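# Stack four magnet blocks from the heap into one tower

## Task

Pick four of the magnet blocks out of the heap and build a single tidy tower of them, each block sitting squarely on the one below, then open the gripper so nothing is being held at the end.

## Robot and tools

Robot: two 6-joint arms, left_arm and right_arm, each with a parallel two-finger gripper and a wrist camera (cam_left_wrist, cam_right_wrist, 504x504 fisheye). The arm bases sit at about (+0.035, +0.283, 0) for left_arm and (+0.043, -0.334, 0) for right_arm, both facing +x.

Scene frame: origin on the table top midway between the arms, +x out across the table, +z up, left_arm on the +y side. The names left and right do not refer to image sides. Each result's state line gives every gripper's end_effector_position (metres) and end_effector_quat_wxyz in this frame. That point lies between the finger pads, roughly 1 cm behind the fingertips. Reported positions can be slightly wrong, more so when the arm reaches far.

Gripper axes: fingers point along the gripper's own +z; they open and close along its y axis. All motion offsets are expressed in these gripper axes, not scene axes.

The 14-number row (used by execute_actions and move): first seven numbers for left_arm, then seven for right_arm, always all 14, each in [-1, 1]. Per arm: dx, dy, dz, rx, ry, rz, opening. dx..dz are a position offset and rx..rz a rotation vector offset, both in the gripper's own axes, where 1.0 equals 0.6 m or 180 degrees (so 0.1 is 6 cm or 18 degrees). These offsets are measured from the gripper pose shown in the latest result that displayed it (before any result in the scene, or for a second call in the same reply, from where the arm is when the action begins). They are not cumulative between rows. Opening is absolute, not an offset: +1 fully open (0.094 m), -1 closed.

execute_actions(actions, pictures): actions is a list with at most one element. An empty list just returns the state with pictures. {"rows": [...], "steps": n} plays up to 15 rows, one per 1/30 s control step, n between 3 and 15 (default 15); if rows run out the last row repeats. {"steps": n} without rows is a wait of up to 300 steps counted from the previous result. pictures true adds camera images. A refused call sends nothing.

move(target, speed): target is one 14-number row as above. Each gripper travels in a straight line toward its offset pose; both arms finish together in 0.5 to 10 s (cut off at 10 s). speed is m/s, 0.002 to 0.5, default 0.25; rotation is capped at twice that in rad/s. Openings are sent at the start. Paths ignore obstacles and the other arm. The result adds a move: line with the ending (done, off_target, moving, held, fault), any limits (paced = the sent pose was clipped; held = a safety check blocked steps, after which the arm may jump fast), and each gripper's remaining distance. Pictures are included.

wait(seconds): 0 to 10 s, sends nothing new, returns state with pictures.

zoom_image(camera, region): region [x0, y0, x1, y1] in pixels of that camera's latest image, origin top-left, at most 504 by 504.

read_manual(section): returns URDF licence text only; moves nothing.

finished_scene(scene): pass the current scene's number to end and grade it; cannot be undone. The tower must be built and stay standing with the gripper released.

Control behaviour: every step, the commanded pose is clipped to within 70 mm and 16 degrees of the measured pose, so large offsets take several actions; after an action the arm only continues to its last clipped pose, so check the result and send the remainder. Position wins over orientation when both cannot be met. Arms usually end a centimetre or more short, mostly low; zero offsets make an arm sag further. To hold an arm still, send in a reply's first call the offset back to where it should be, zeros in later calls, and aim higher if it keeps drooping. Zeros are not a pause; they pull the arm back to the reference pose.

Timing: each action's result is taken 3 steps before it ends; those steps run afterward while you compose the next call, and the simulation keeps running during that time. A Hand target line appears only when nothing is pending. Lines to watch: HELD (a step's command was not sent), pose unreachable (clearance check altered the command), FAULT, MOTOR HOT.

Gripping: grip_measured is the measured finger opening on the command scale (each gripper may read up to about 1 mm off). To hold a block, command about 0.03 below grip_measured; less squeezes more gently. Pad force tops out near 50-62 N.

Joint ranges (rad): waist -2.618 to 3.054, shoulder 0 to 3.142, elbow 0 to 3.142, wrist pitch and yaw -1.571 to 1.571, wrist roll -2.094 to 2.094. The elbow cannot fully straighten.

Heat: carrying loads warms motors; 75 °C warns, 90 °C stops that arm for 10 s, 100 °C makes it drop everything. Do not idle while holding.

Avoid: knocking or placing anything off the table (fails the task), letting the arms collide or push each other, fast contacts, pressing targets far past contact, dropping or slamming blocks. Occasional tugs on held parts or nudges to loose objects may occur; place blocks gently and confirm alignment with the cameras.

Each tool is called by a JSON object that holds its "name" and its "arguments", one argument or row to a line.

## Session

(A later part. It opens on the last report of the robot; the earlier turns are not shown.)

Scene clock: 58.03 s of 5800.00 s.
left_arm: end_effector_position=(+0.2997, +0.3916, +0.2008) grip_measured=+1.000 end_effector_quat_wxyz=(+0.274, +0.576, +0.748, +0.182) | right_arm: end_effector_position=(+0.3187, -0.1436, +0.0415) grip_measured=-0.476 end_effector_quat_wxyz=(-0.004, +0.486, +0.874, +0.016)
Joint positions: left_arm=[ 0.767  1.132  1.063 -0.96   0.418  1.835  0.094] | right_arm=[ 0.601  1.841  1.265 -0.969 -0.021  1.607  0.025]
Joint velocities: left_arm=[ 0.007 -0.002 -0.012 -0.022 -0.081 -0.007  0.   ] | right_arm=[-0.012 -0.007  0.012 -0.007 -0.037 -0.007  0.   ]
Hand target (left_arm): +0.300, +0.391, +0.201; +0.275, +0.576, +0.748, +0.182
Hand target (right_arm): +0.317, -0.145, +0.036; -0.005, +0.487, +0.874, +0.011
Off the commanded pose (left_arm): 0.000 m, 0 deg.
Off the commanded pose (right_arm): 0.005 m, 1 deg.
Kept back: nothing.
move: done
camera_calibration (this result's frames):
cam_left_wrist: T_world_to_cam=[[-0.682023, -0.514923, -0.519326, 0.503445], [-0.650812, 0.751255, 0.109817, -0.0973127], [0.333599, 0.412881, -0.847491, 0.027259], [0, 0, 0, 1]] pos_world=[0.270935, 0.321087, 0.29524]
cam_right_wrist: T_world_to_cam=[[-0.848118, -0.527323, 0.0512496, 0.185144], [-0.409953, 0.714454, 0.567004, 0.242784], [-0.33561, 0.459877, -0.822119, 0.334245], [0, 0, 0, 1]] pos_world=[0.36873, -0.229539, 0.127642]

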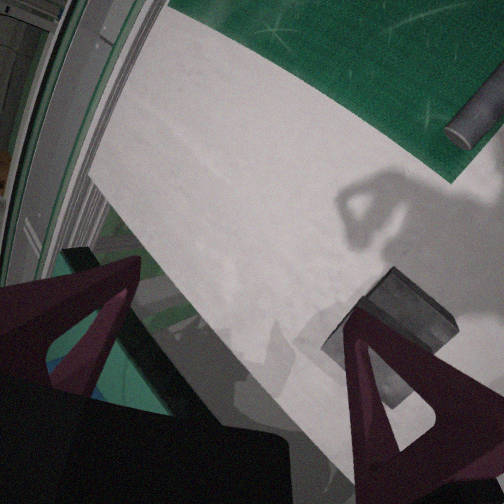

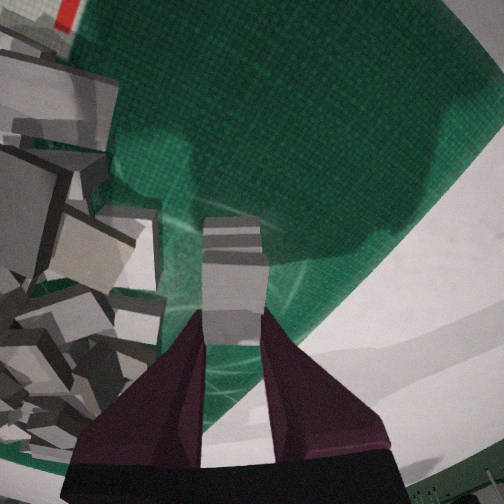

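{"name": "move", "arguments": {
  "target": [0,0,0,0,0,0,1,0,0,0.008,0,0,0,-0.53],
  "speed": 0.04
}}

{"name": "move", "arguments": {
  "target": [0,0,0,0,0,0,1,0,0,0,0,0,0,-0.15]
}}

{"name": "move", "arguments": {
  "target": [0,0,0,0,0,0,1,0,0,-0.09,0,0,0,-0.15]
}}

{"name": "move", "arguments": {
  "target": [0,0,0,0,0,0,1,-0.265,0.275,0.01,-0.025,0,-0.055,-0.15],
  "speed": 0.35
}}

Scene clock: 58.97 s of 5800.00 s.
left_arm: end_effector_position=(+0.2996, +0.3918, +0.2007) grip_measured=+1.000 end_effector_quat_wxyz=(+0.274, +0.576, +0.749, +0.182) | right_arm: end_effector_position=(+0.3214, -0.1416, +0.0416) grip_measured=-0.476 end_effector_quat_wxyz=(-0.001, +0.486, +0.873, +0.022)
Joint positions: left_arm=[ 0.767  1.132  1.063 -0.96   0.417  1.835  0.094] | right_arm=[ 0.601  1.841  1.265 -0.956 -0.022  1.607  0.025]
Joint velocities: left_arm=[-0.002 -0.012 -0.002  0.11   0.007  0.007  0.   ] | right_arm=[ 0.002  0.002 -0.022 -0.037  0.022  0.007  0.   ]
Hand target (left_arm): +0.300, +0.392, +0.201; +0.275, +0.576, +0.748, +0.182
Hand target (right_arm): +0.319, -0.144, +0.037; -0.004, +0.486, +0.874, +0.016
Off the commanded pose (left_arm): 0.000 m, 0 deg.
Off the commanded pose (right_arm): 0.006 m, 1 deg.
Kept back: nothing.
move: done
camera_calibration (this result's frames):
cam_left_wrist: T_world_to_cam=[[-0.682024, -0.514917, -0.51933, 0.503444], [-0.651191, 0.750784, 0.110789, -0.0973838], [0.332858, 0.413744, -0.847362, 0.0270105], [0, 0, 0, 1]] pos_world=[0.270955, 0.321171, 0.295131]
cam_right_wrist: T_world_to_cam=[[-0.848565, -0.527727, 0.0379587, 0.189081], [-0.415914, 0.709676, 0.568661, 0.243535], [-0.327036, 0.466759, -0.821696, 0.332493], [0, 0, 0, 1]] pos_world=[0.370474, -0.228242, 0.127542]

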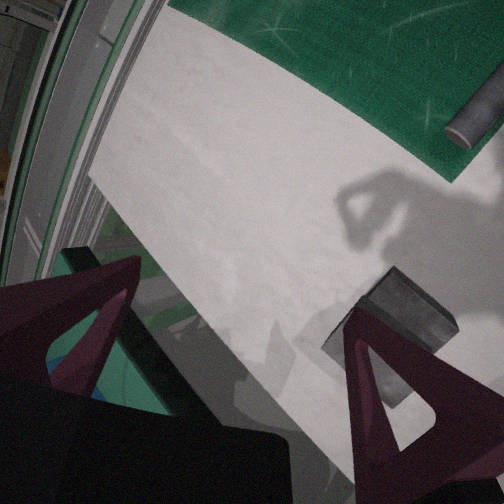

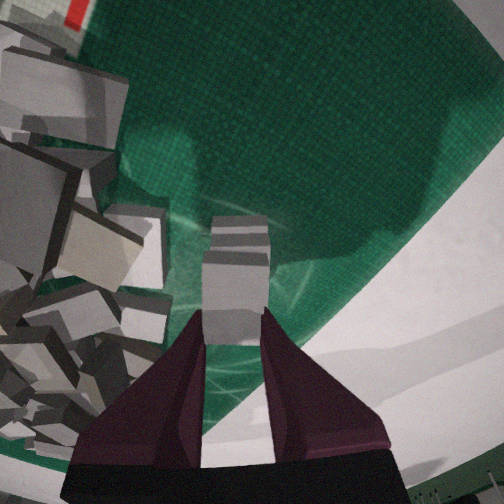

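Scene clock: 59.47 s of 5800.00 s.
left_arm: end_effector_position=(+0.2995, +0.3920, +0.2006) grip_measured=+1.000 end_effector_quat_wxyz=(+0.273, +0.576, +0.749, +0.183) | right_arm: end_effector_position=(+0.3213, -0.1416, +0.0416) grip_measured=-0.152 end_effector_quat_wxyz=(-0.001, +0.486, +0.873, +0.022)
Joint positions: left_arm=[ 0.767  1.132  1.063 -0.96   0.415  1.835  0.094] | right_arm=[ 0.601  1.841  1.265 -0.956 -0.023  1.607  0.04 ]
Joint velocities: left_arm=[ 0.002  0.007 -0.012 -0.051  0.007 -0.081  0.   ] | right_arm=[-0.007 -0.012 -0.007 -0.081 -0.007 -0.095 -0.   ]
Hand target (left_arm): +0.300, +0.392, +0.201; +0.274, +0.576, +0.749, +0.182
Hand target (right_arm): +0.321, -0.142, +0.042; -0.001, +0.486, +0.873, +0.022
Off the commanded pose (left_arm): 0.000 m, 0 deg.
Off the commanded pose (right_arm): 0.000 m, 0 deg.
Kept back: nothing.
move: done
camera_calibration (this result's frames):
cam_left_wrist: T_world_to_cam=[[-0.682025, -0.51491, -0.519337, 0.503444], [-0.651694, 0.750154, 0.112085, -0.0974782], [0.331869, 0.414893, -0.847187, 0.0266791], [0, 0, 0, 1]] pos_world=[0.270981, 0.321283, 0.294985]
cam_right_wrist: T_world_to_cam=[[-0.84855, -0.527752, 0.0379718, 0.189069], [-0.415803, 0.70949, 0.568974, 0.243403], [-0.327218, 0.467014, -0.821478, 0.332541], [0, 0, 0, 1]] pos_world=[0.370456, -0.228212, 0.127506]

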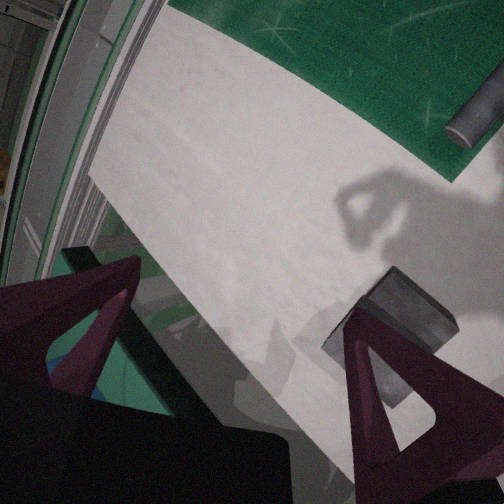

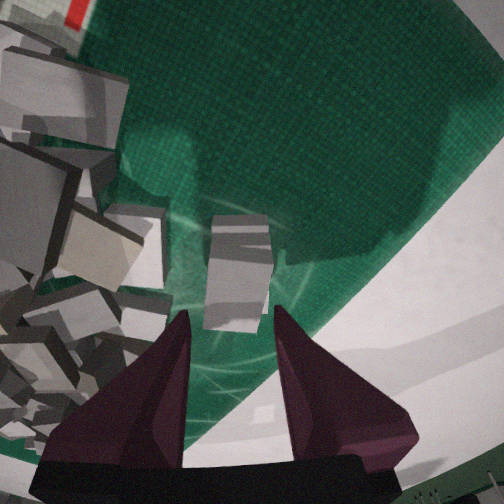

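Scene clock: 60.50 s of 5800.00 s.
left_arm: end_effector_position=(+0.2994, +0.3922, +0.2005) grip_measured=+1.000 end_effector_quat_wxyz=(+0.273, +0.575, +0.749, +0.183) | right_arm: end_effector_position=(+0.3161, -0.1448, +0.0850) grip_measured=-0.152 end_effector_quat_wxyz=(-0.007, +0.486, +0.874, +0.013)
Joint positions: left_arm=[ 0.767  1.132  1.063 -0.96   0.414  1.835  0.094] | right_arm=[ 0.601  1.797  1.388 -1.145 -0.024  1.607  0.04 ]
Joint velocities: left_arm=[ 0.017 -0.012 -0.002  0.022 -0.051 -0.022  0.   ] | right_arm=[-0.007 -0.002 -0.002 -0.051 -0.022 -0.051 -0.   ]
Hand target (left_arm): +0.299, +0.392, +0.201; +0.273, +0.576, +0.749, +0.183
Hand target (right_arm): +0.319, -0.143, +0.095; -0.001, +0.486, +0.873, +0.022
Off the commanded pose (left_arm): 0.000 m, 0 deg.
Off the commanded pose (right_arm): 0.011 m, 1 deg.
Kept back: nothing.
move: off_target (right_arm)
camera_calibration (this result's frames):
cam_left_wrist: T_world_to_cam=[[-0.682025, -0.514904, -0.519341, 0.503443], [-0.652071, 0.749681, 0.113056, -0.0975486], [0.331127, 0.415755, -0.847055, 0.0264304], [0, 0, 0, 1]] pos_world=[0.271001, 0.321367, 0.294875]
cam_right_wrist: T_world_to_cam=[[-0.84762, -0.527233, 0.059716, 0.179251], [-0.405191, 0.715827, 0.568693, 0.216394], [-0.34258, 0.457839, -0.820379, 0.371498], [0, 0, 0, 1]] pos_world=[0.366886, -0.23048, 0.171003]

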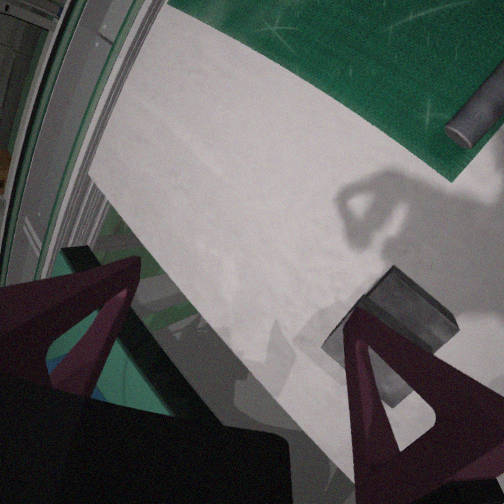

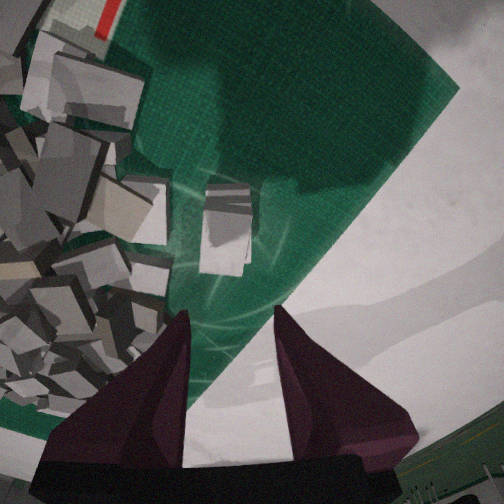

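Scene clock: 62.20 s of 5800.00 s.
left_arm: end_effector_position=(+0.2993, +0.3924, +0.2005) grip_measured=+1.000 end_effector_quat_wxyz=(+0.272, +0.575, +0.749, +0.183) | right_arm: end_effector_position=(+0.5399, -0.1947, +0.0780) grip_measured=-0.152 end_effector_quat_wxyz=(+0.019, +0.415, +0.908, +0.054)
Joint positions: left_arm=[ 0.767  1.132  1.063 -0.96   0.413  1.835  0.094] | right_arm=[ 0.261  2.656  2.751 -1.569 -0.061  1.11   0.04 ]
Joint velocities: left_arm=[-0.027  0.027  0.012 -0.022 -0.066 -0.007  0.   ] | right_arm=[-0.022 -0.007 -0.007 -0.022  0.007  0.007  0.   ]
Hand target (left_arm): +0.299, +0.392, +0.201; +0.273, +0.575, +0.749, +0.183
Hand target (right_arm): +0.541, -0.192, +0.084; +0.025, +0.409, +0.910, +0.059
Off the commanded pose (left_arm): 0.000 m, 0 deg.
Off the commanded pose (right_arm): 0.002 m, 1 deg.
joint sent to its limit (right arm) — the command would take joint 4 (wrist pitch) past its lower limit, so that joint was sent only as far as its limit.
Kept back: nothing.
move: done
camera_calibration (this result's frames):
cam_left_wrist: T_world_to_cam=[[-0.682026, -0.514899, -0.519346, 0.503443], [-0.652447, 0.749207, 0.114028, -0.0976188], [0.330385, 0.416615, -0.846922, 0.0261816], [0, 0, 0, 1]] pos_world=[0.27102, 0.321451, 0.294766]
cam_right_wrist: T_world_to_cam=[[-0.754581, -0.655081, -0.0384242, 0.275532], [-0.559913, 0.612211, 0.558296, 0.410984], [-0.342206, 0.442794, -0.828751, 0.462755], [0, 0, 0, 1]] pos_world=[0.596384, -0.276018, 0.164645]

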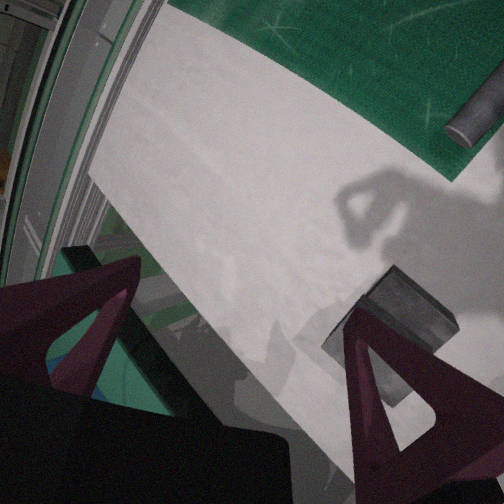

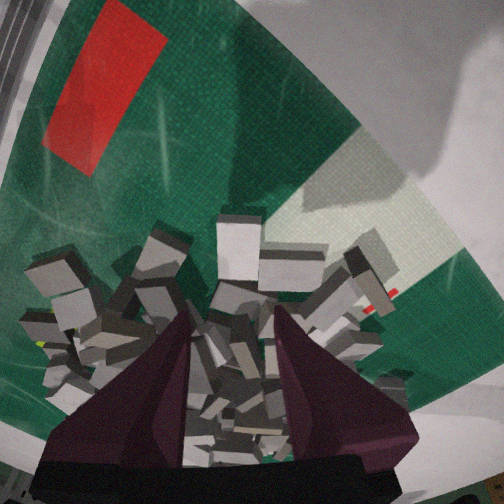

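{"name": "move", "arguments": {
  "target": [0,0,0,0,0,0,1,-0.03,0.003,0.06,0,0,0,-0.2],
  "speed": 0.1
}}

Scene clock: 63.27 s of 5800.00 s.
left_arm: end_effector_position=(+0.2992, +0.3926, +0.2004) grip_measured=+1.000 end_effector_quat_wxyz=(+0.272, +0.575, +0.749, +0.183) | right_arm: end_effector_position=(+0.5526, -0.2019, +0.0390) grip_measured=-0.198 end_effector_quat_wxyz=(+0.012, +0.416, +0.908, +0.049)
Joint positions: left_arm=[ 0.767  1.132  1.063 -0.96   0.412  1.835  0.094] | right_arm=[ 0.241  2.736  2.751 -1.507 -0.063  1.092  0.038]
Joint velocities: left_arm=[ 0.012  0.007  0.002 -0.007 -0.051  0.022  0.   ] | right_arm=[ 0.007 -0.017 -0.002  0.007  0.022 -0.051  0.   ]
Hand target (left_arm): +0.299, +0.392, +0.200; +0.272, +0.575, +0.749, +0.183
Hand target (right_arm): +0.556, -0.205, +0.043; +0.019, +0.415, +0.908, +0.054
Off the commanded pose (left_arm): 0.000 m, 0 deg.
Off the commanded pose (right_arm): 0.005 m, 1 deg.
Kept back: nothing.
move: done
camera_calibration (this result's frames):
cam_left_wrist: T_world_to_cam=[[-0.682026, -0.514893, -0.519351, 0.503442], [-0.652822, 0.748732, 0.114999, -0.0976886], [0.329642, 0.417476, -0.846788, 0.0259328], [0, 0, 0, 1]] pos_world=[0.271039, 0.321535, 0.294657]
cam_right_wrist: T_world_to_cam=[[-0.756064, -0.654095, -0.0229369, 0.27938], [-0.549391, 0.61521, 0.565407, 0.438773], [-0.355719, 0.440086, -0.824493, 0.444745], [0, 0, 0, 1]] pos_world=[0.610492, -0.282923, 0.125012]

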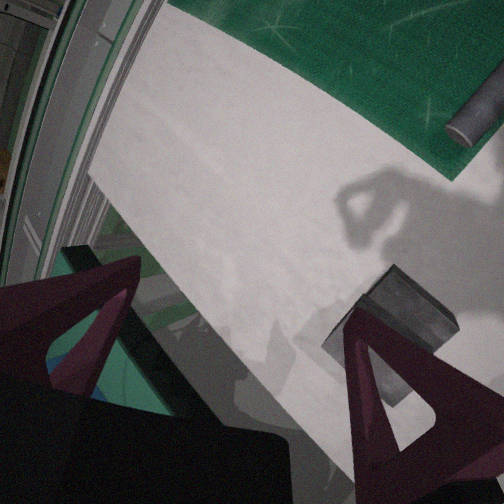

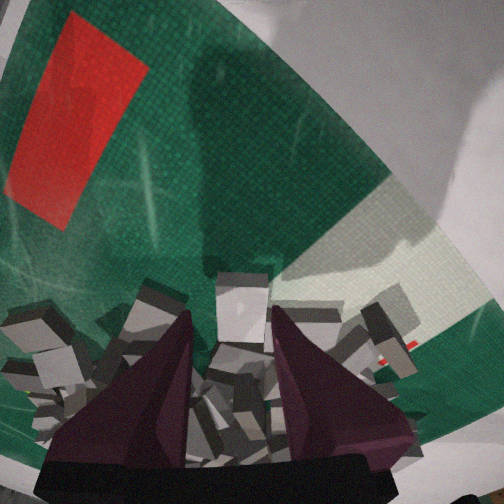

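{"name": "move", "arguments": {
  "target": [0,0,0,0,0,0,1,0,-0.014,0.015,0,0,0,-0.2],
  "speed": 0.08
}}

Scene clock: 66.07 s of 5800.00 s.
left_arm: end_effector_position=(+0.2992, +0.3927, +0.2003) grip_measured=+1.000 end_effector_quat_wxyz=(+0.271, +0.575, +0.750, +0.183) | right_arm: end_effector_position=(+0.5438, -0.2038, +0.0182) grip_measured=-0.198 end_effector_quat_wxyz=(+0.001, +0.416, +0.909, +0.041)
Joint positions: left_arm=[ 0.767  1.132  1.063 -0.96   0.411  1.835  0.094] | right_arm=[ 0.241  2.65   2.5   -1.368 -0.063  1.091  0.038]
Joint velocities: left_arm=[-0.012  0.002  0.002 -0.037 -0.066  0.007  0.   ] | right_arm=[ 0.007  0.007 -0.007 -0.037  0.022 -0.022 -0.001]
Hand target (left_arm): +0.299, +0.393, +0.200; +0.272, +0.575, +0.749, +0.183
Hand target (right_arm): +0.547, -0.207, +0.029; +0.012, +0.416, +0.908, +0.048
Off the commanded pose (left_arm): 0.000 m, 0 deg.
Off the commanded pose (right_arm): 0.012 m, 1 deg.
Kept back: nothing.
move: off_target (right_arm)
camera_calibration (this result's frames):
cam_left_wrist: T_world_to_cam=[[-0.682027, -0.514887, -0.519356, 0.503442], [-0.653196, 0.748256, 0.11597, -0.0977582], [0.328899, 0.418335, -0.846653, 0.0256838], [0, 0, 0, 1]] pos_world=[0.271058, 0.321619, 0.294548]
cam_right_wrist: T_world_to_cam=[[-0.755829, -0.654768, -0.000674143, 0.270265], [-0.535626, 0.617705, 0.5758, 0.439697], [-0.376599, 0.435567, -0.81759, 0.435604], [0, 0, 0, 1]] pos_world=[0.603835, -0.284377, 0.10315]

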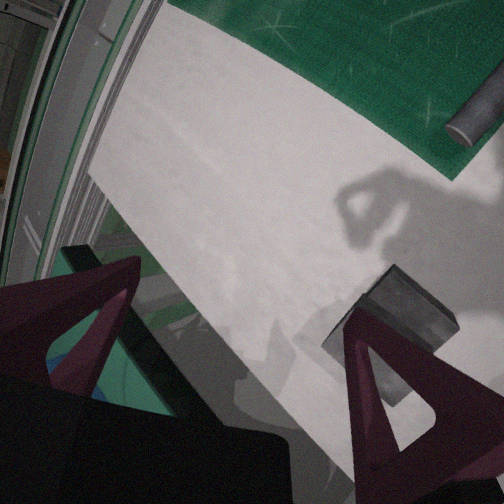

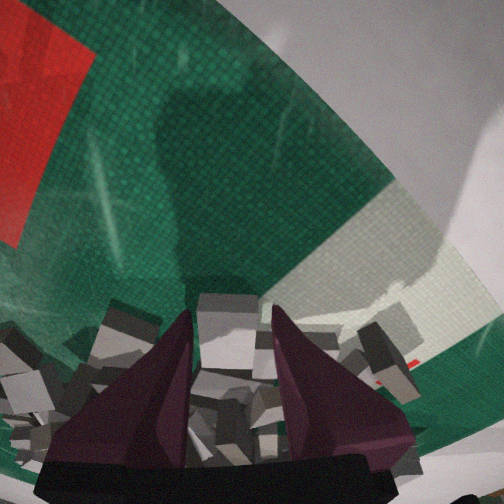

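{"name": "move", "arguments": {
  "target": [0,0,0,0,0,0,1,0,0,0,0,0,0,-0.53]
}}

Scene clock: 67.00 s of 5800.00 s.
left_arm: end_effector_position=(+0.2991, +0.3929, +0.2003) grip_measured=+1.000 end_effector_quat_wxyz=(+0.271, +0.575, +0.750, +0.184) | right_arm: end_effector_position=(+0.5444, -0.2036, +0.0183) grip_measured=-0.477 end_effector_quat_wxyz=(+0.002, +0.416, +0.909, +0.042)
Joint positions: left_arm=[ 0.767  1.132  1.063 -0.96   0.41   1.835  0.094] | right_arm=[ 0.241  2.65   2.5   -1.365 -0.064  1.091  0.025]
Joint velocities: left_arm=[ 0.007 -0.017 -0.017  0.007 -0.022 -0.037  0.   ] | right_arm=[ 0.007 -0.002 -0.007 -0.037  0.022  0.037 -0.   ]
Hand target (left_arm): +0.299, +0.393, +0.200; +0.271, +0.575, +0.750, +0.183
Hand target (right_arm): +0.544, -0.204, +0.018; +0.001, +0.416, +0.909, +0.041
Off the commanded pose (left_arm): 0.000 m, 0 deg.
Off the commanded pose (right_arm): 0.001 m, 0 deg.
Kept back: nothing.
move: done
camera_calibration (this result's frames):
cam_left_wrist: T_world_to_cam=[[-0.682028, -0.514882, -0.51936, 0.503441], [-0.653569, 0.747778, 0.116941, -0.0978275], [0.328156, 0.419195, -0.846516, 0.0254348], [0, 0, 0, 1]] pos_world=[0.271077, 0.321704, 0.294438]
cam_right_wrist: T_world_to_cam=[[-0.755797, -0.654797, -0.00339273, 0.27094], [-0.537047, 0.616905, 0.575334, 0.440444], [-0.374634, 0.436658, -0.817912, 0.434905], [0, 0, 0, 1]] pos_world=[0.604245, -0.284206, 0.103231]

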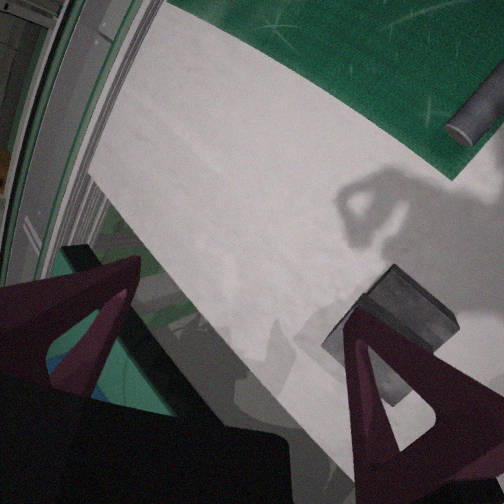

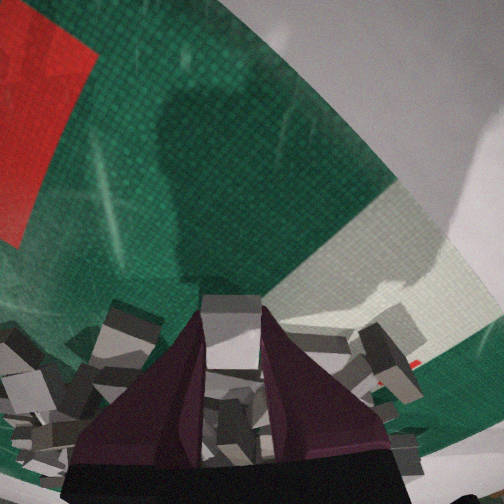

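{"name": "move", "arguments": {
  "target": [0,0,0,0,0,0,1,0,-0.03,-0.13,0,0,0,-0.53],
  "speed": 0.15
}}

Scene clock: 68.37 s of 5800.00 s.
left_arm: end_effector_position=(+0.2990, +0.3931, +0.2002) grip_measured=+1.000 end_effector_quat_wxyz=(+0.270, +0.575, +0.750, +0.184) | right_arm: end_effector_position=(+0.5230, -0.2169, +0.0798) grip_measured=-0.477 end_effector_quat_wxyz=(-0.007, +0.416, +0.908, +0.035)
Joint positions: left_arm=[ 0.767  1.132  1.063 -0.96   0.408  1.835  0.094] | right_arm=[ 0.224  2.575  2.605 -1.569 -0.065  1.074  0.025]
Joint velocities: left_arm=[-0.002  0.002  0.012  0.022 -0.007 -0.081  0.   ] | right_arm=[-0.012 -0.012 -0.017  0.022 -0.022 -0.022 -0.001]
Hand target (left_arm): +0.299, +0.393, +0.200; +0.271, +0.575, +0.750, +0.184
Hand target (right_arm): +0.526, -0.220, +0.094; +0.006, +0.416, +0.908, +0.045
Off the commanded pose (left_arm): 0.000 m, 0 deg.
Off the commanded pose (right_arm): 0.016 m, 1 deg.
joint sent to its limit (right arm) — the command would take joint 4 (wrist pitch) past its lower limit, so that joint was sent only as far as its limit.
Kept back: nothing.
move: off_target (right_arm)
camera_calibration (this result's frames):
cam_left_wrist: T_world_to_cam=[[-0.682028, -0.514876, -0.519365, 0.503441], [-0.653941, 0.7473, 0.117912, -0.0978965], [0.327412, 0.420053, -0.846379, 0.0251857], [0, 0, 0, 1]] pos_world=[0.271096, 0.321788, 0.294329]
cam_right_wrist: T_world_to_cam=[[-0.755913, -0.654464, 0.0165032, 0.244773], [-0.524021, 0.619975, 0.58398, 0.395007], [-0.392426, 0.43279, -0.8116, 0.491012], [0, 0, 0, 1]] pos_world=[0.584705, -0.297205, 0.163789]

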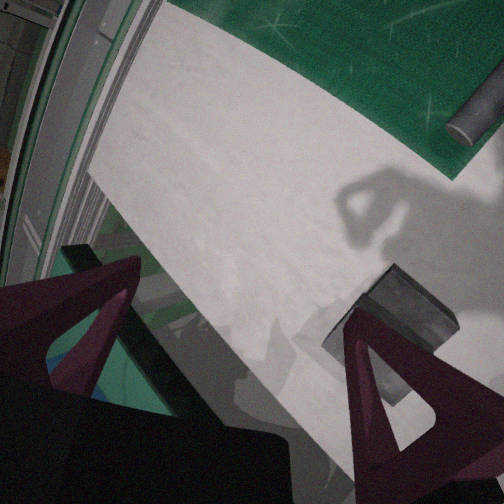

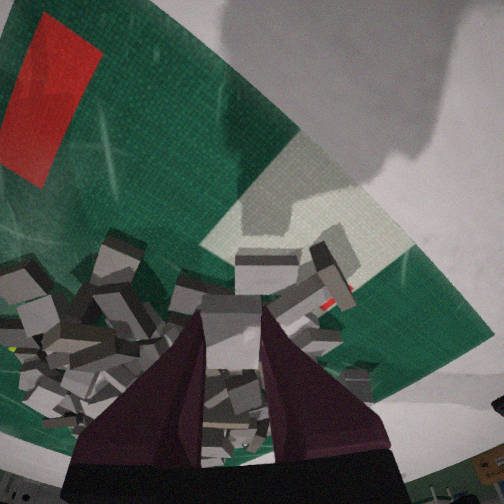

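{"name": "move", "arguments": {
  "target": [0,0,0,0,0,0,1,0.278,-0.187,-0.03,0.008,-0.013,0.051,-0.53],
  "speed": 0.3
}}

{"name": "move", "arguments": {
  "target": [0,0,0,0,0,0,1,0,0,0.045,0,0,0,-0.53],
  "speed": 0.08
}}

{"name": "zoom_image", "arguments": {
  "camera": "cam_right_wrist",
  "region": [130, 200, 350, 400]
}}

Scene clock: 69.97 s of 5800.00 s.
left_arm: end_effector_position=(+0.2989, +0.3933, +0.2001) grip_measured=+1.000 end_effector_quat_wxyz=(+0.270, +0.575, +0.750, +0.184) | right_arm: end_effector_position=(+0.3264, -0.1624, +0.0879) grip_measured=-0.478 end_effector_quat_wxyz=(-0.011, +0.485, +0.874, +0.009)
Joint positions: left_arm=[ 0.767  1.132  1.063 -0.96   0.407  1.835  0.094] | right_arm=[ 0.537  1.803  1.407 -1.17  -0.028  1.54   0.025]
Joint velocities: left_arm=[ 0.007  0.007 -0.012 -0.022 -0.007  0.007  0.   ] | right_arm=[-0.002 -0.012 -0.007  0.037  0.037  0.037  0.   ]
Hand target (left_arm): +0.299, +0.393, +0.200; +0.270, +0.575, +0.750, +0.184
Hand target (right_arm): +0.327, -0.166, +0.093; +0.003, +0.488, +0.873, +0.012
Off the commanded pose (left_arm): 0.000 m, 0 deg.
Off the commanded pose (right_arm): 0.011 m, 2 deg.
Kept back: nothing.
move: off_target (right_arm)
camera_calibration (this result's frames):
cam_left_wrist: T_world_to_cam=[[-0.682029, -0.514871, -0.51937, 0.50344], [-0.654313, 0.746821, 0.118882, -0.0979652], [0.326667, 0.420911, -0.84624, 0.0249366], [0, 0, 0, 1]] pos_world=[0.271115, 0.321873, 0.29422]
cam_right_wrist: T_world_to_cam=[[-0.84492, -0.530322, 0.0697752, 0.176284], [-0.402013, 0.715644, 0.571173, 0.230225], [-0.35284, 0.454545, -0.817858, 0.388024], [0, 0, 0, 1]] pos_world=[0.378409, -0.247647, 0.173549]

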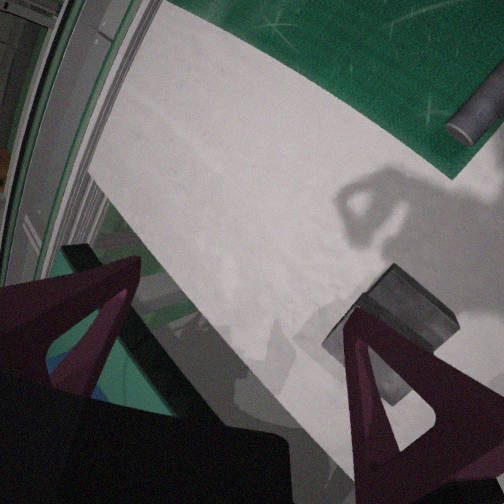

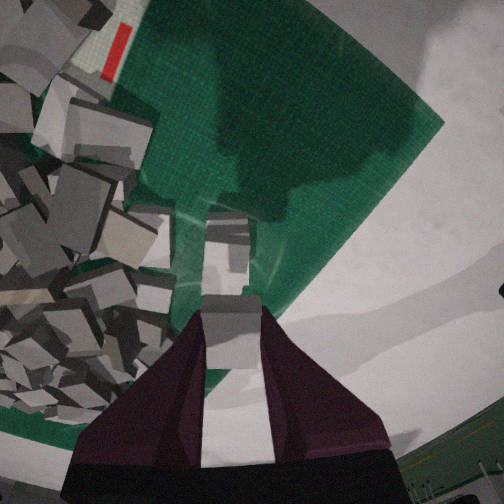

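Scene clock: 70.90 s of 5800.00 s.
left_arm: end_effector_position=(+0.2989, +0.3934, +0.2001) grip_measured=+1.000 end_effector_quat_wxyz=(+0.269, +0.575, +0.750, +0.184) | right_arm: end_effector_position=(+0.3278, -0.1616, +0.0629) grip_measured=-0.478 end_effector_quat_wxyz=(-0.010, +0.485, +0.874, +0.010)
Joint positions: left_arm=[ 0.767  1.132  1.063 -0.96   0.406  1.835  0.094] | right_arm=[ 0.537  1.826  1.334 -1.072 -0.028  1.54   0.025]
Joint velocities: left_arm=[-0.002 -0.002 -0.012 -0.022 -0.081 -0.095  0.   ] | right_arm=[ 0.002  0.002  0.002  0.007  0.022 -0.066 -0.   ]
Hand target (left_arm): +0.299, +0.393, +0.200; +0.270, +0.575, +0.750, +0.184
Hand target (right_arm): +0.327, -0.162, +0.061; -0.011, +0.485, +0.874, +0.009
Off the commanded pose (left_arm): 0.000 m, 0 deg.
Off the commanded pose (right_arm): 0.003 m, 0 deg.
Kept back: nothing.
move: done
camera_calibration (this result's frames):
cam_left_wrist: T_world_to_cam=[[-0.682029, -0.514865, -0.519374, 0.50344], [-0.654683, 0.746341, 0.119853, -0.0980337], [0.325922, 0.421769, -0.8461, 0.0246873], [0, 0, 0, 1]] pos_world=[0.271134, 0.321958, 0.294111]
cam_right_wrist: T_world_to_cam=[[-0.845078, -0.530414, 0.0671126, 0.179786], [-0.403331, 0.714877, 0.571205, 0.244779], [-0.350953, 0.455644, -0.818059, 0.367286], [0, 0, 0, 1]] pos_world=[0.37956, -0.246977, 0.148577]

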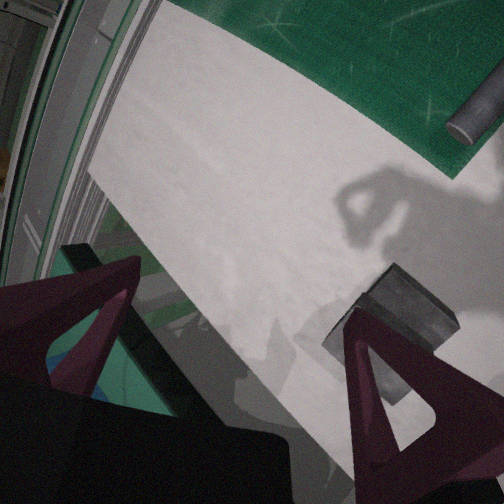

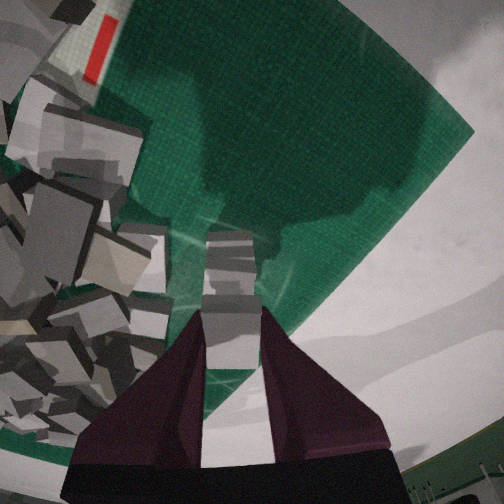

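Region (130, 200, 350, 400) of cam_right_wrist's 504x504 image, scaled by 2.291, with more detail than that image has; it fills the top 458 rows of this view, and the rest is white.

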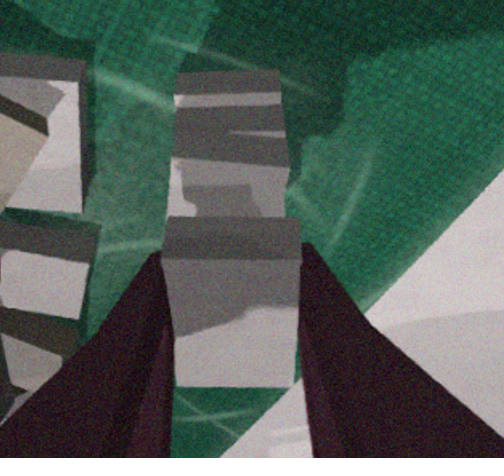

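{"name": "move", "arguments": {
  "target": [0,0,0,0,0,0,1,-0.013,0,0.008,0,0,0,-0.53],
  "speed": 0.06
}}

{"name": "move", "arguments": {
  "target": [0,0,0,0,0,0,1,0,-0.004,0.02,0,0,0,-0.53],
  "speed": 0.04
}}

{"name": "zoom_image", "arguments": {
  "camera": "cam_right_wrist",
  "region": [130, 200, 350, 400]
}}

Scene clock: 71.83 s of 5800.00 s.
left_arm: end_effector_position=(+0.2988, +0.3936, +0.2000) grip_measured=+1.000 end_effector_quat_wxyz=(+0.269, +0.575, +0.750, +0.184) | right_arm: end_effector_position=(+0.3327, -0.1637, +0.0630) grip_measured=-0.478 end_effector_quat_wxyz=(-0.007, +0.484, +0.875, +0.016)
Joint positions: left_arm=[ 0.767  1.132  1.063 -0.96   0.405  1.835  0.094] | right_arm=[ 0.524  1.826  1.334 -1.059 -0.029  1.525  0.025]
Joint velocities: left_arm=[ 0.012 -0.007 -0.007 -0.051 -0.007 -0.051  0.   ] | right_arm=[-0.007  0.002 -0.002 -0.007  0.066 -0.051 -0.001]
Hand target (left_arm): +0.299, +0.393, +0.200; +0.269, +0.575, +0.750, +0.184
Hand target (right_arm): +0.332, -0.168, +0.058; -0.010, +0.485, +0.874, +0.010
Off the commanded pose (left_arm): 0.000 m, 0 deg.
Off the commanded pose (right_arm): 0.007 m, 1 deg.
Kept back: nothing.
move: done
camera_calibration (this result's frames):
cam_left_wrist: T_world_to_cam=[[-0.68203, -0.51486, -0.519379, 0.503439], [-0.655053, 0.74586, 0.120823, -0.0981018], [0.325177, 0.422626, -0.845959, 0.024438], [0, 0, 0, 1]] pos_world=[0.271152, 0.322043, 0.294002]
cam_right_wrist: T_world_to_cam=[[-0.844933, -0.532128, 0.0541159, 0.1833], [-0.410711, 0.71028, 0.571681, 0.249957], [-0.342645, 0.460806, -0.81869, 0.368156], [0, 0, 0, 1]] pos_world=[0.383683, -0.249649, 0.14859]

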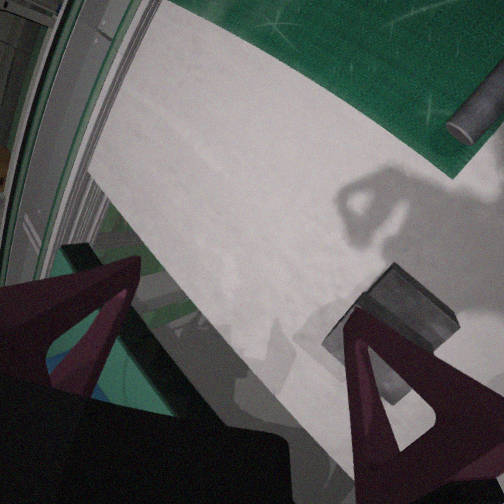

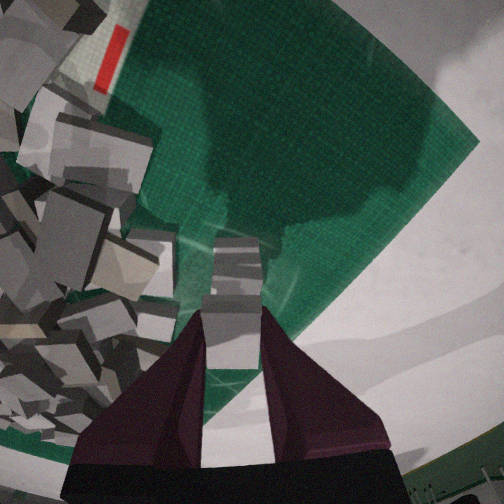

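Scene clock: 72.53 s of 5800.00 s.
left_arm: end_effector_position=(+0.2987, +0.3938, +0.1999) grip_measured=+1.000 end_effector_quat_wxyz=(+0.268, +0.575, +0.751, +0.185) | right_arm: end_effector_position=(+0.3321, -0.1641, +0.0548) grip_measured=-0.478 end_effector_quat_wxyz=(-0.005, +0.484, +0.875, +0.019)
Joint positions: left_arm=[ 0.767  1.132  1.063 -0.96   0.404  1.835  0.094] | right_arm=[ 0.524  1.826  1.3   -1.019 -0.029  1.525  0.025]
Joint velocities: left_arm=[-0.012 -0.007 -0.017 -0.037 -0.007 -0.037  0.   ] | right_arm=[0.002 0.007 0.007 0.051 0.022 0.022 0.   ]
Hand target (left_arm): +0.299, +0.394, +0.200; +0.269, +0.575, +0.750, +0.184
Hand target (right_arm): +0.331, -0.165, +0.051; -0.007, +0.484, +0.875, +0.016
Off the commanded pose (left_arm): 0.000 m, 0 deg.
Off the commanded pose (right_arm): 0.004 m, 0 deg.
Kept back: nothing.
move: done
camera_calibration (this result's frames):
cam_left_wrist: T_world_to_cam=[[-0.682031, -0.514854, -0.519384, 0.503439], [-0.655422, 0.745378, 0.121793, -0.0981697], [0.324431, 0.423482, -0.845817, 0.0241886], [0, 0, 0, 1]] pos_world=[0.271171, 0.322128, 0.293893]
cam_right_wrist: T_world_to_cam=[[-0.845204, -0.532281, 0.0480273, 0.183412], [-0.41375, 0.708565, 0.571618, 0.25533], [-0.338292, 0.463262, -0.819113, 0.360428], [0, 0, 0, 1]] pos_world=[0.382593, -0.250264, 0.140471]

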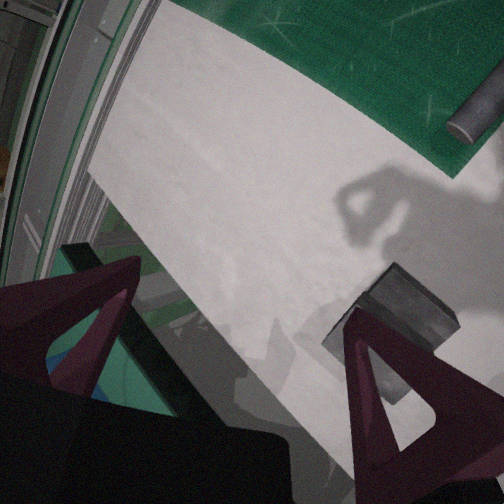

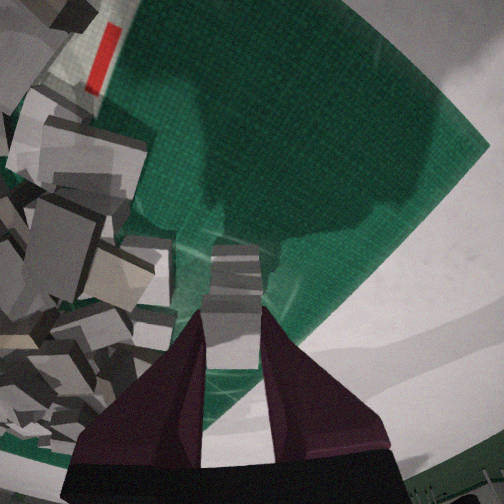

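Region (130, 200, 350, 400) of cam_right_wrist's 504x504 image, scaled by 2.291, with more detail than that image has; it fills the top 458 rows of this view, and the rest is white.

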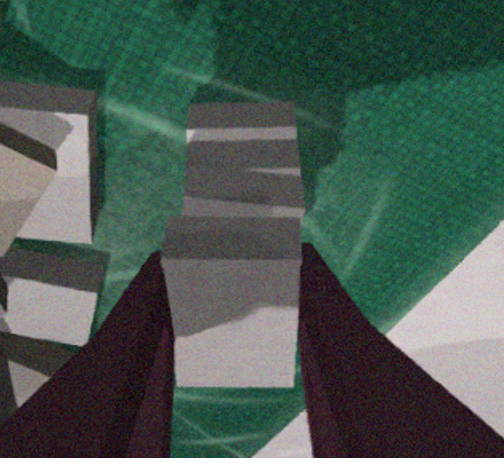

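{"name": "move", "arguments": {
  "target": [0,0,0,0,0,0,1,0,-0.01,0.017,0.006,0,0,-0.53],
  "speed": 0.04
}}

{"name": "zoom_image", "arguments": {
  "camera": "cam_right_wrist",
  "region": [130, 200, 350, 400]
}}

Scene clock: 73.47 s of 5800.00 s.
left_arm: end_effector_position=(+0.2986, +0.3940, +0.1998) grip_measured=+1.000 end_effector_quat_wxyz=(+0.268, +0.575, +0.751, +0.185) | right_arm: end_effector_position=(+0.3288, -0.1660, +0.0493) grip_measured=-0.478 end_effector_quat_wxyz=(-0.008, +0.484, +0.875, +0.015)
Joint positions: left_arm=[ 0.767  1.132  1.063 -0.96   0.403  1.835  0.094] | right_arm=[ 0.524  1.826  1.277 -1.005 -0.029  1.525  0.025]
Joint velocities: left_arm=[-0.012 -0.007 -0.017 -0.051 -0.037  0.066  0.   ] | right_arm=[-0.002 -0.012 -0.012 -0.007 -0.007  0.007  0.001]
Hand target (left_arm): +0.299, +0.394, +0.200; +0.268, +0.575, +0.751, +0.185
Hand target (right_arm): +0.327, -0.167, +0.045; -0.010, +0.484, +0.875, +0.010
Off the commanded pose (left_arm): 0.000 m, 0 deg.
Off the commanded pose (right_arm): 0.005 m, 1 deg.
Kept back: nothing.
move: done
camera_calibration (this result's frames):
cam_left_wrist: T_world_to_cam=[[-0.682031, -0.514848, -0.519388, 0.503438], [-0.65579, 0.744895, 0.122763, -0.0982373], [0.323685, 0.424338, -0.845674, 0.0239391], [0, 0, 0, 1]] pos_world=[0.271189, 0.322213, 0.293785]
cam_right_wrist: T_world_to_cam=[[-0.844822, -0.532066, 0.0563986, 0.179413], [-0.409571, 0.710923, 0.571699, 0.257479], [-0.344277, 0.459885, -0.818523, 0.356996], [0, 0, 0, 1]] pos_world=[0.379933, -0.251765, 0.13489]

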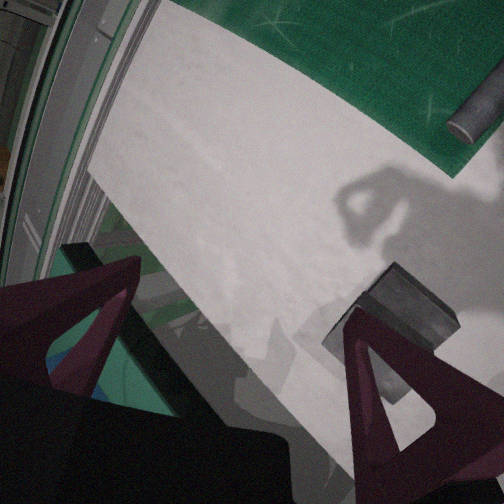

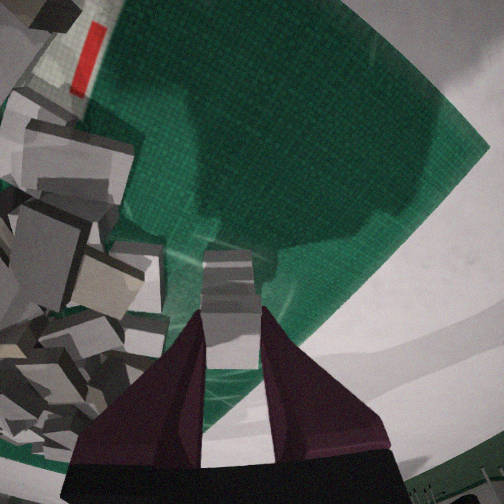

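Region (130, 200, 350, 400) of cam_right_wrist's 504x504 image, scaled by 2.291, with more detail than that image has; it fills the top 458 rows of this view, and the rest is white.

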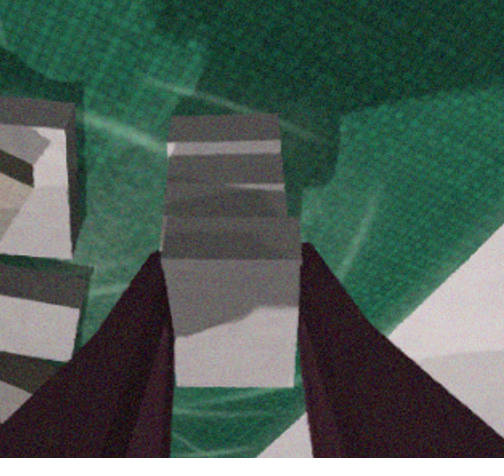

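{"name": "move", "arguments": {
  "target": [0,0,0,0,0,0,1,0,0,0,0,0,0,-0.05]
}}

{"name": "move", "arguments": {
  "target": [0,0,0,0,0,0,1,0.02,0,0.052,0.006,-0.008,0,-0.05],
  "speed": 0.07
}}

Scene clock: 74.40 s of 5800.00 s.
left_arm: end_effector_position=(+0.2985, +0.3941, +0.1998) grip_measured=+1.000 end_effector_quat_wxyz=(+0.267, +0.575, +0.751, +0.185) | right_arm: end_effector_position=(+0.3292, -0.1657, +0.0493) grip_measured=-0.052 end_effector_quat_wxyz=(-0.007, +0.484, +0.875, +0.016)
Joint positions: left_arm=[ 0.767  1.132  1.063 -0.96   0.402  1.835  0.094] | right_arm=[ 0.524  1.826  1.277 -1.003 -0.029  1.525  0.045]
Joint velocities: left_arm=[-0.012 -0.007  0.012 -0.095 -0.007  0.081  0.   ] | right_arm=[-0.022  0.002  0.002  0.022 -0.007 -0.066  0.   ]
Hand target (left_arm): +0.299, +0.394, +0.200; +0.268, +0.575, +0.751, +0.185
Hand target (right_arm): +0.329, -0.166, +0.049; -0.008, +0.484, +0.875, +0.015
Off the commanded pose (left_arm): 0.000 m, 0 deg.
Off the commanded pose (right_arm): 0.000 m, 0 deg.
Kept back: nothing.
move: done
camera_calibration (this result's frames):
cam_left_wrist: T_world_to_cam=[[-0.682032, -0.514843, -0.519393, 0.503438], [-0.656158, 0.744411, 0.123733, -0.0983046], [0.322939, 0.425193, -0.84553, 0.0236896], [0, 0, 0, 1]] pos_world=[0.271207, 0.322298, 0.293676]
cam_right_wrist: T_world_to_cam=[[-0.844915, -0.532118, 0.0544964, 0.18], [-0.410521, 0.710387, 0.571684, 0.257702], [-0.342917, 0.460652, -0.818662, 0.356724], [0, 0, 0, 1]] pos_world=[0.380204, -0.251613, 0.134902]

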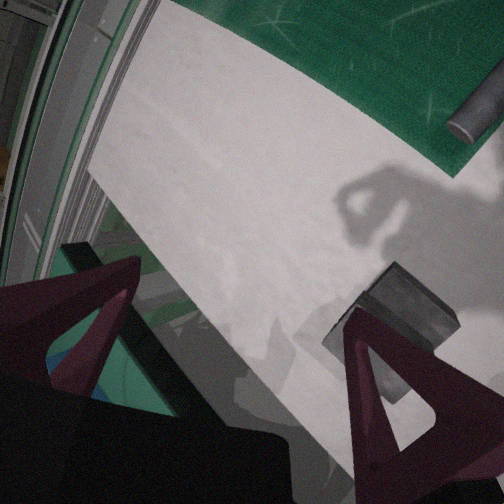

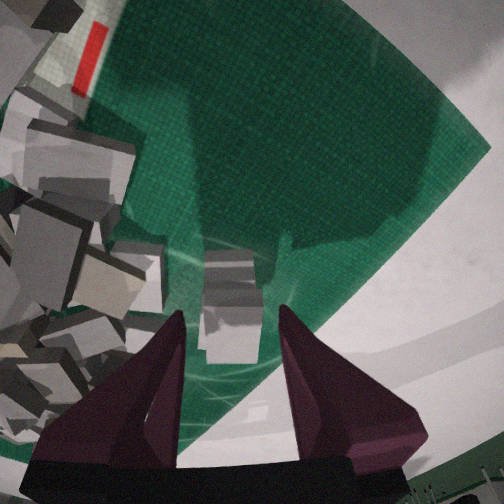

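Scene clock: 75.33 s of 5800.00 s.
left_arm: end_effector_position=(+0.2985, +0.3943, +0.1997) grip_measured=+1.000 end_effector_quat_wxyz=(+0.267, +0.575, +0.751, +0.185) | right_arm: end_effector_position=(+0.3256, -0.1529, +0.0219) grip_measured=-0.052 end_effector_quat_wxyz=(-0.008, +0.485, +0.874, +0.010)
Joint positions: left_arm=[ 0.767  1.132  1.063 -0.96   0.4    1.835  0.094] | right_arm=[ 0.565  1.884  1.238 -0.915 -0.024  1.568  0.045]
Joint velocities: left_arm=[-0.002 -0.017 -0.017 -0.037 -0.051 -0.007  0.   ] | right_arm=[-0.007  0.007  0.012  0.022  0.022  0.037  0.001]
Hand target (left_arm): +0.299, +0.394, +0.200; +0.267, +0.575, +0.751, +0.185
Hand target (right_arm): +0.324, -0.155, +0.018; -0.001, +0.484, +0.875, +0.001
Off the commanded pose (left_arm): 0.000 m, 0 deg.
Off the commanded pose (right_arm): 0.005 m, 1 deg.
Kept back: nothing.
move: done
camera_calibration (this result's frames):
cam_left_wrist: T_world_to_cam=[[-0.682033, -0.514837, -0.519398, 0.503437], [-0.656524, 0.743926, 0.124702, -0.0983716], [0.322192, 0.426048, -0.845385, 0.0234399], [0, 0, 0, 1]] pos_world=[0.271225, 0.322383, 0.293567]
cam_right_wrist: T_world_to_cam=[[-0.845301, -0.530246, 0.0656199, 0.185404], [-0.40513, 0.716174, 0.568299, 0.26195], [-0.348334, 0.453799, -0.820201, 0.327859], [0, 0, 0, 1]] pos_world=[0.37705, -0.238075, 0.107878]

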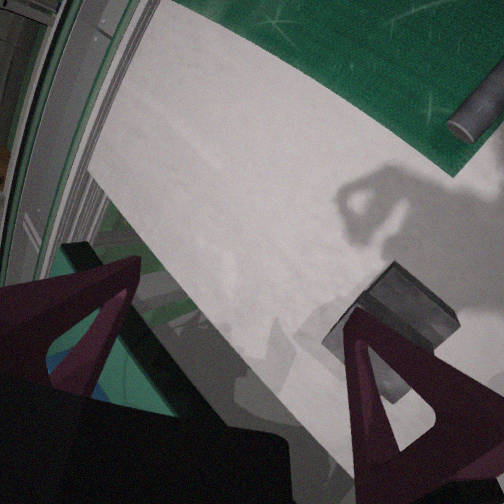

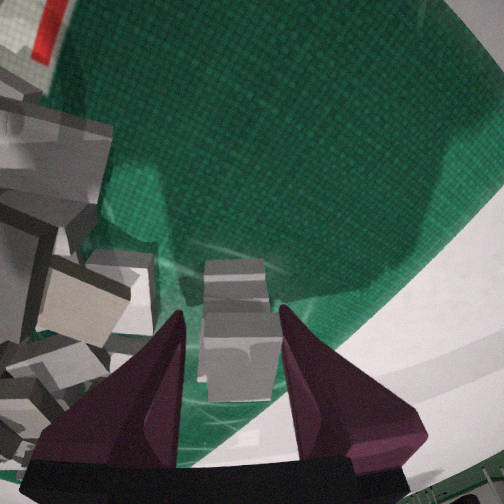

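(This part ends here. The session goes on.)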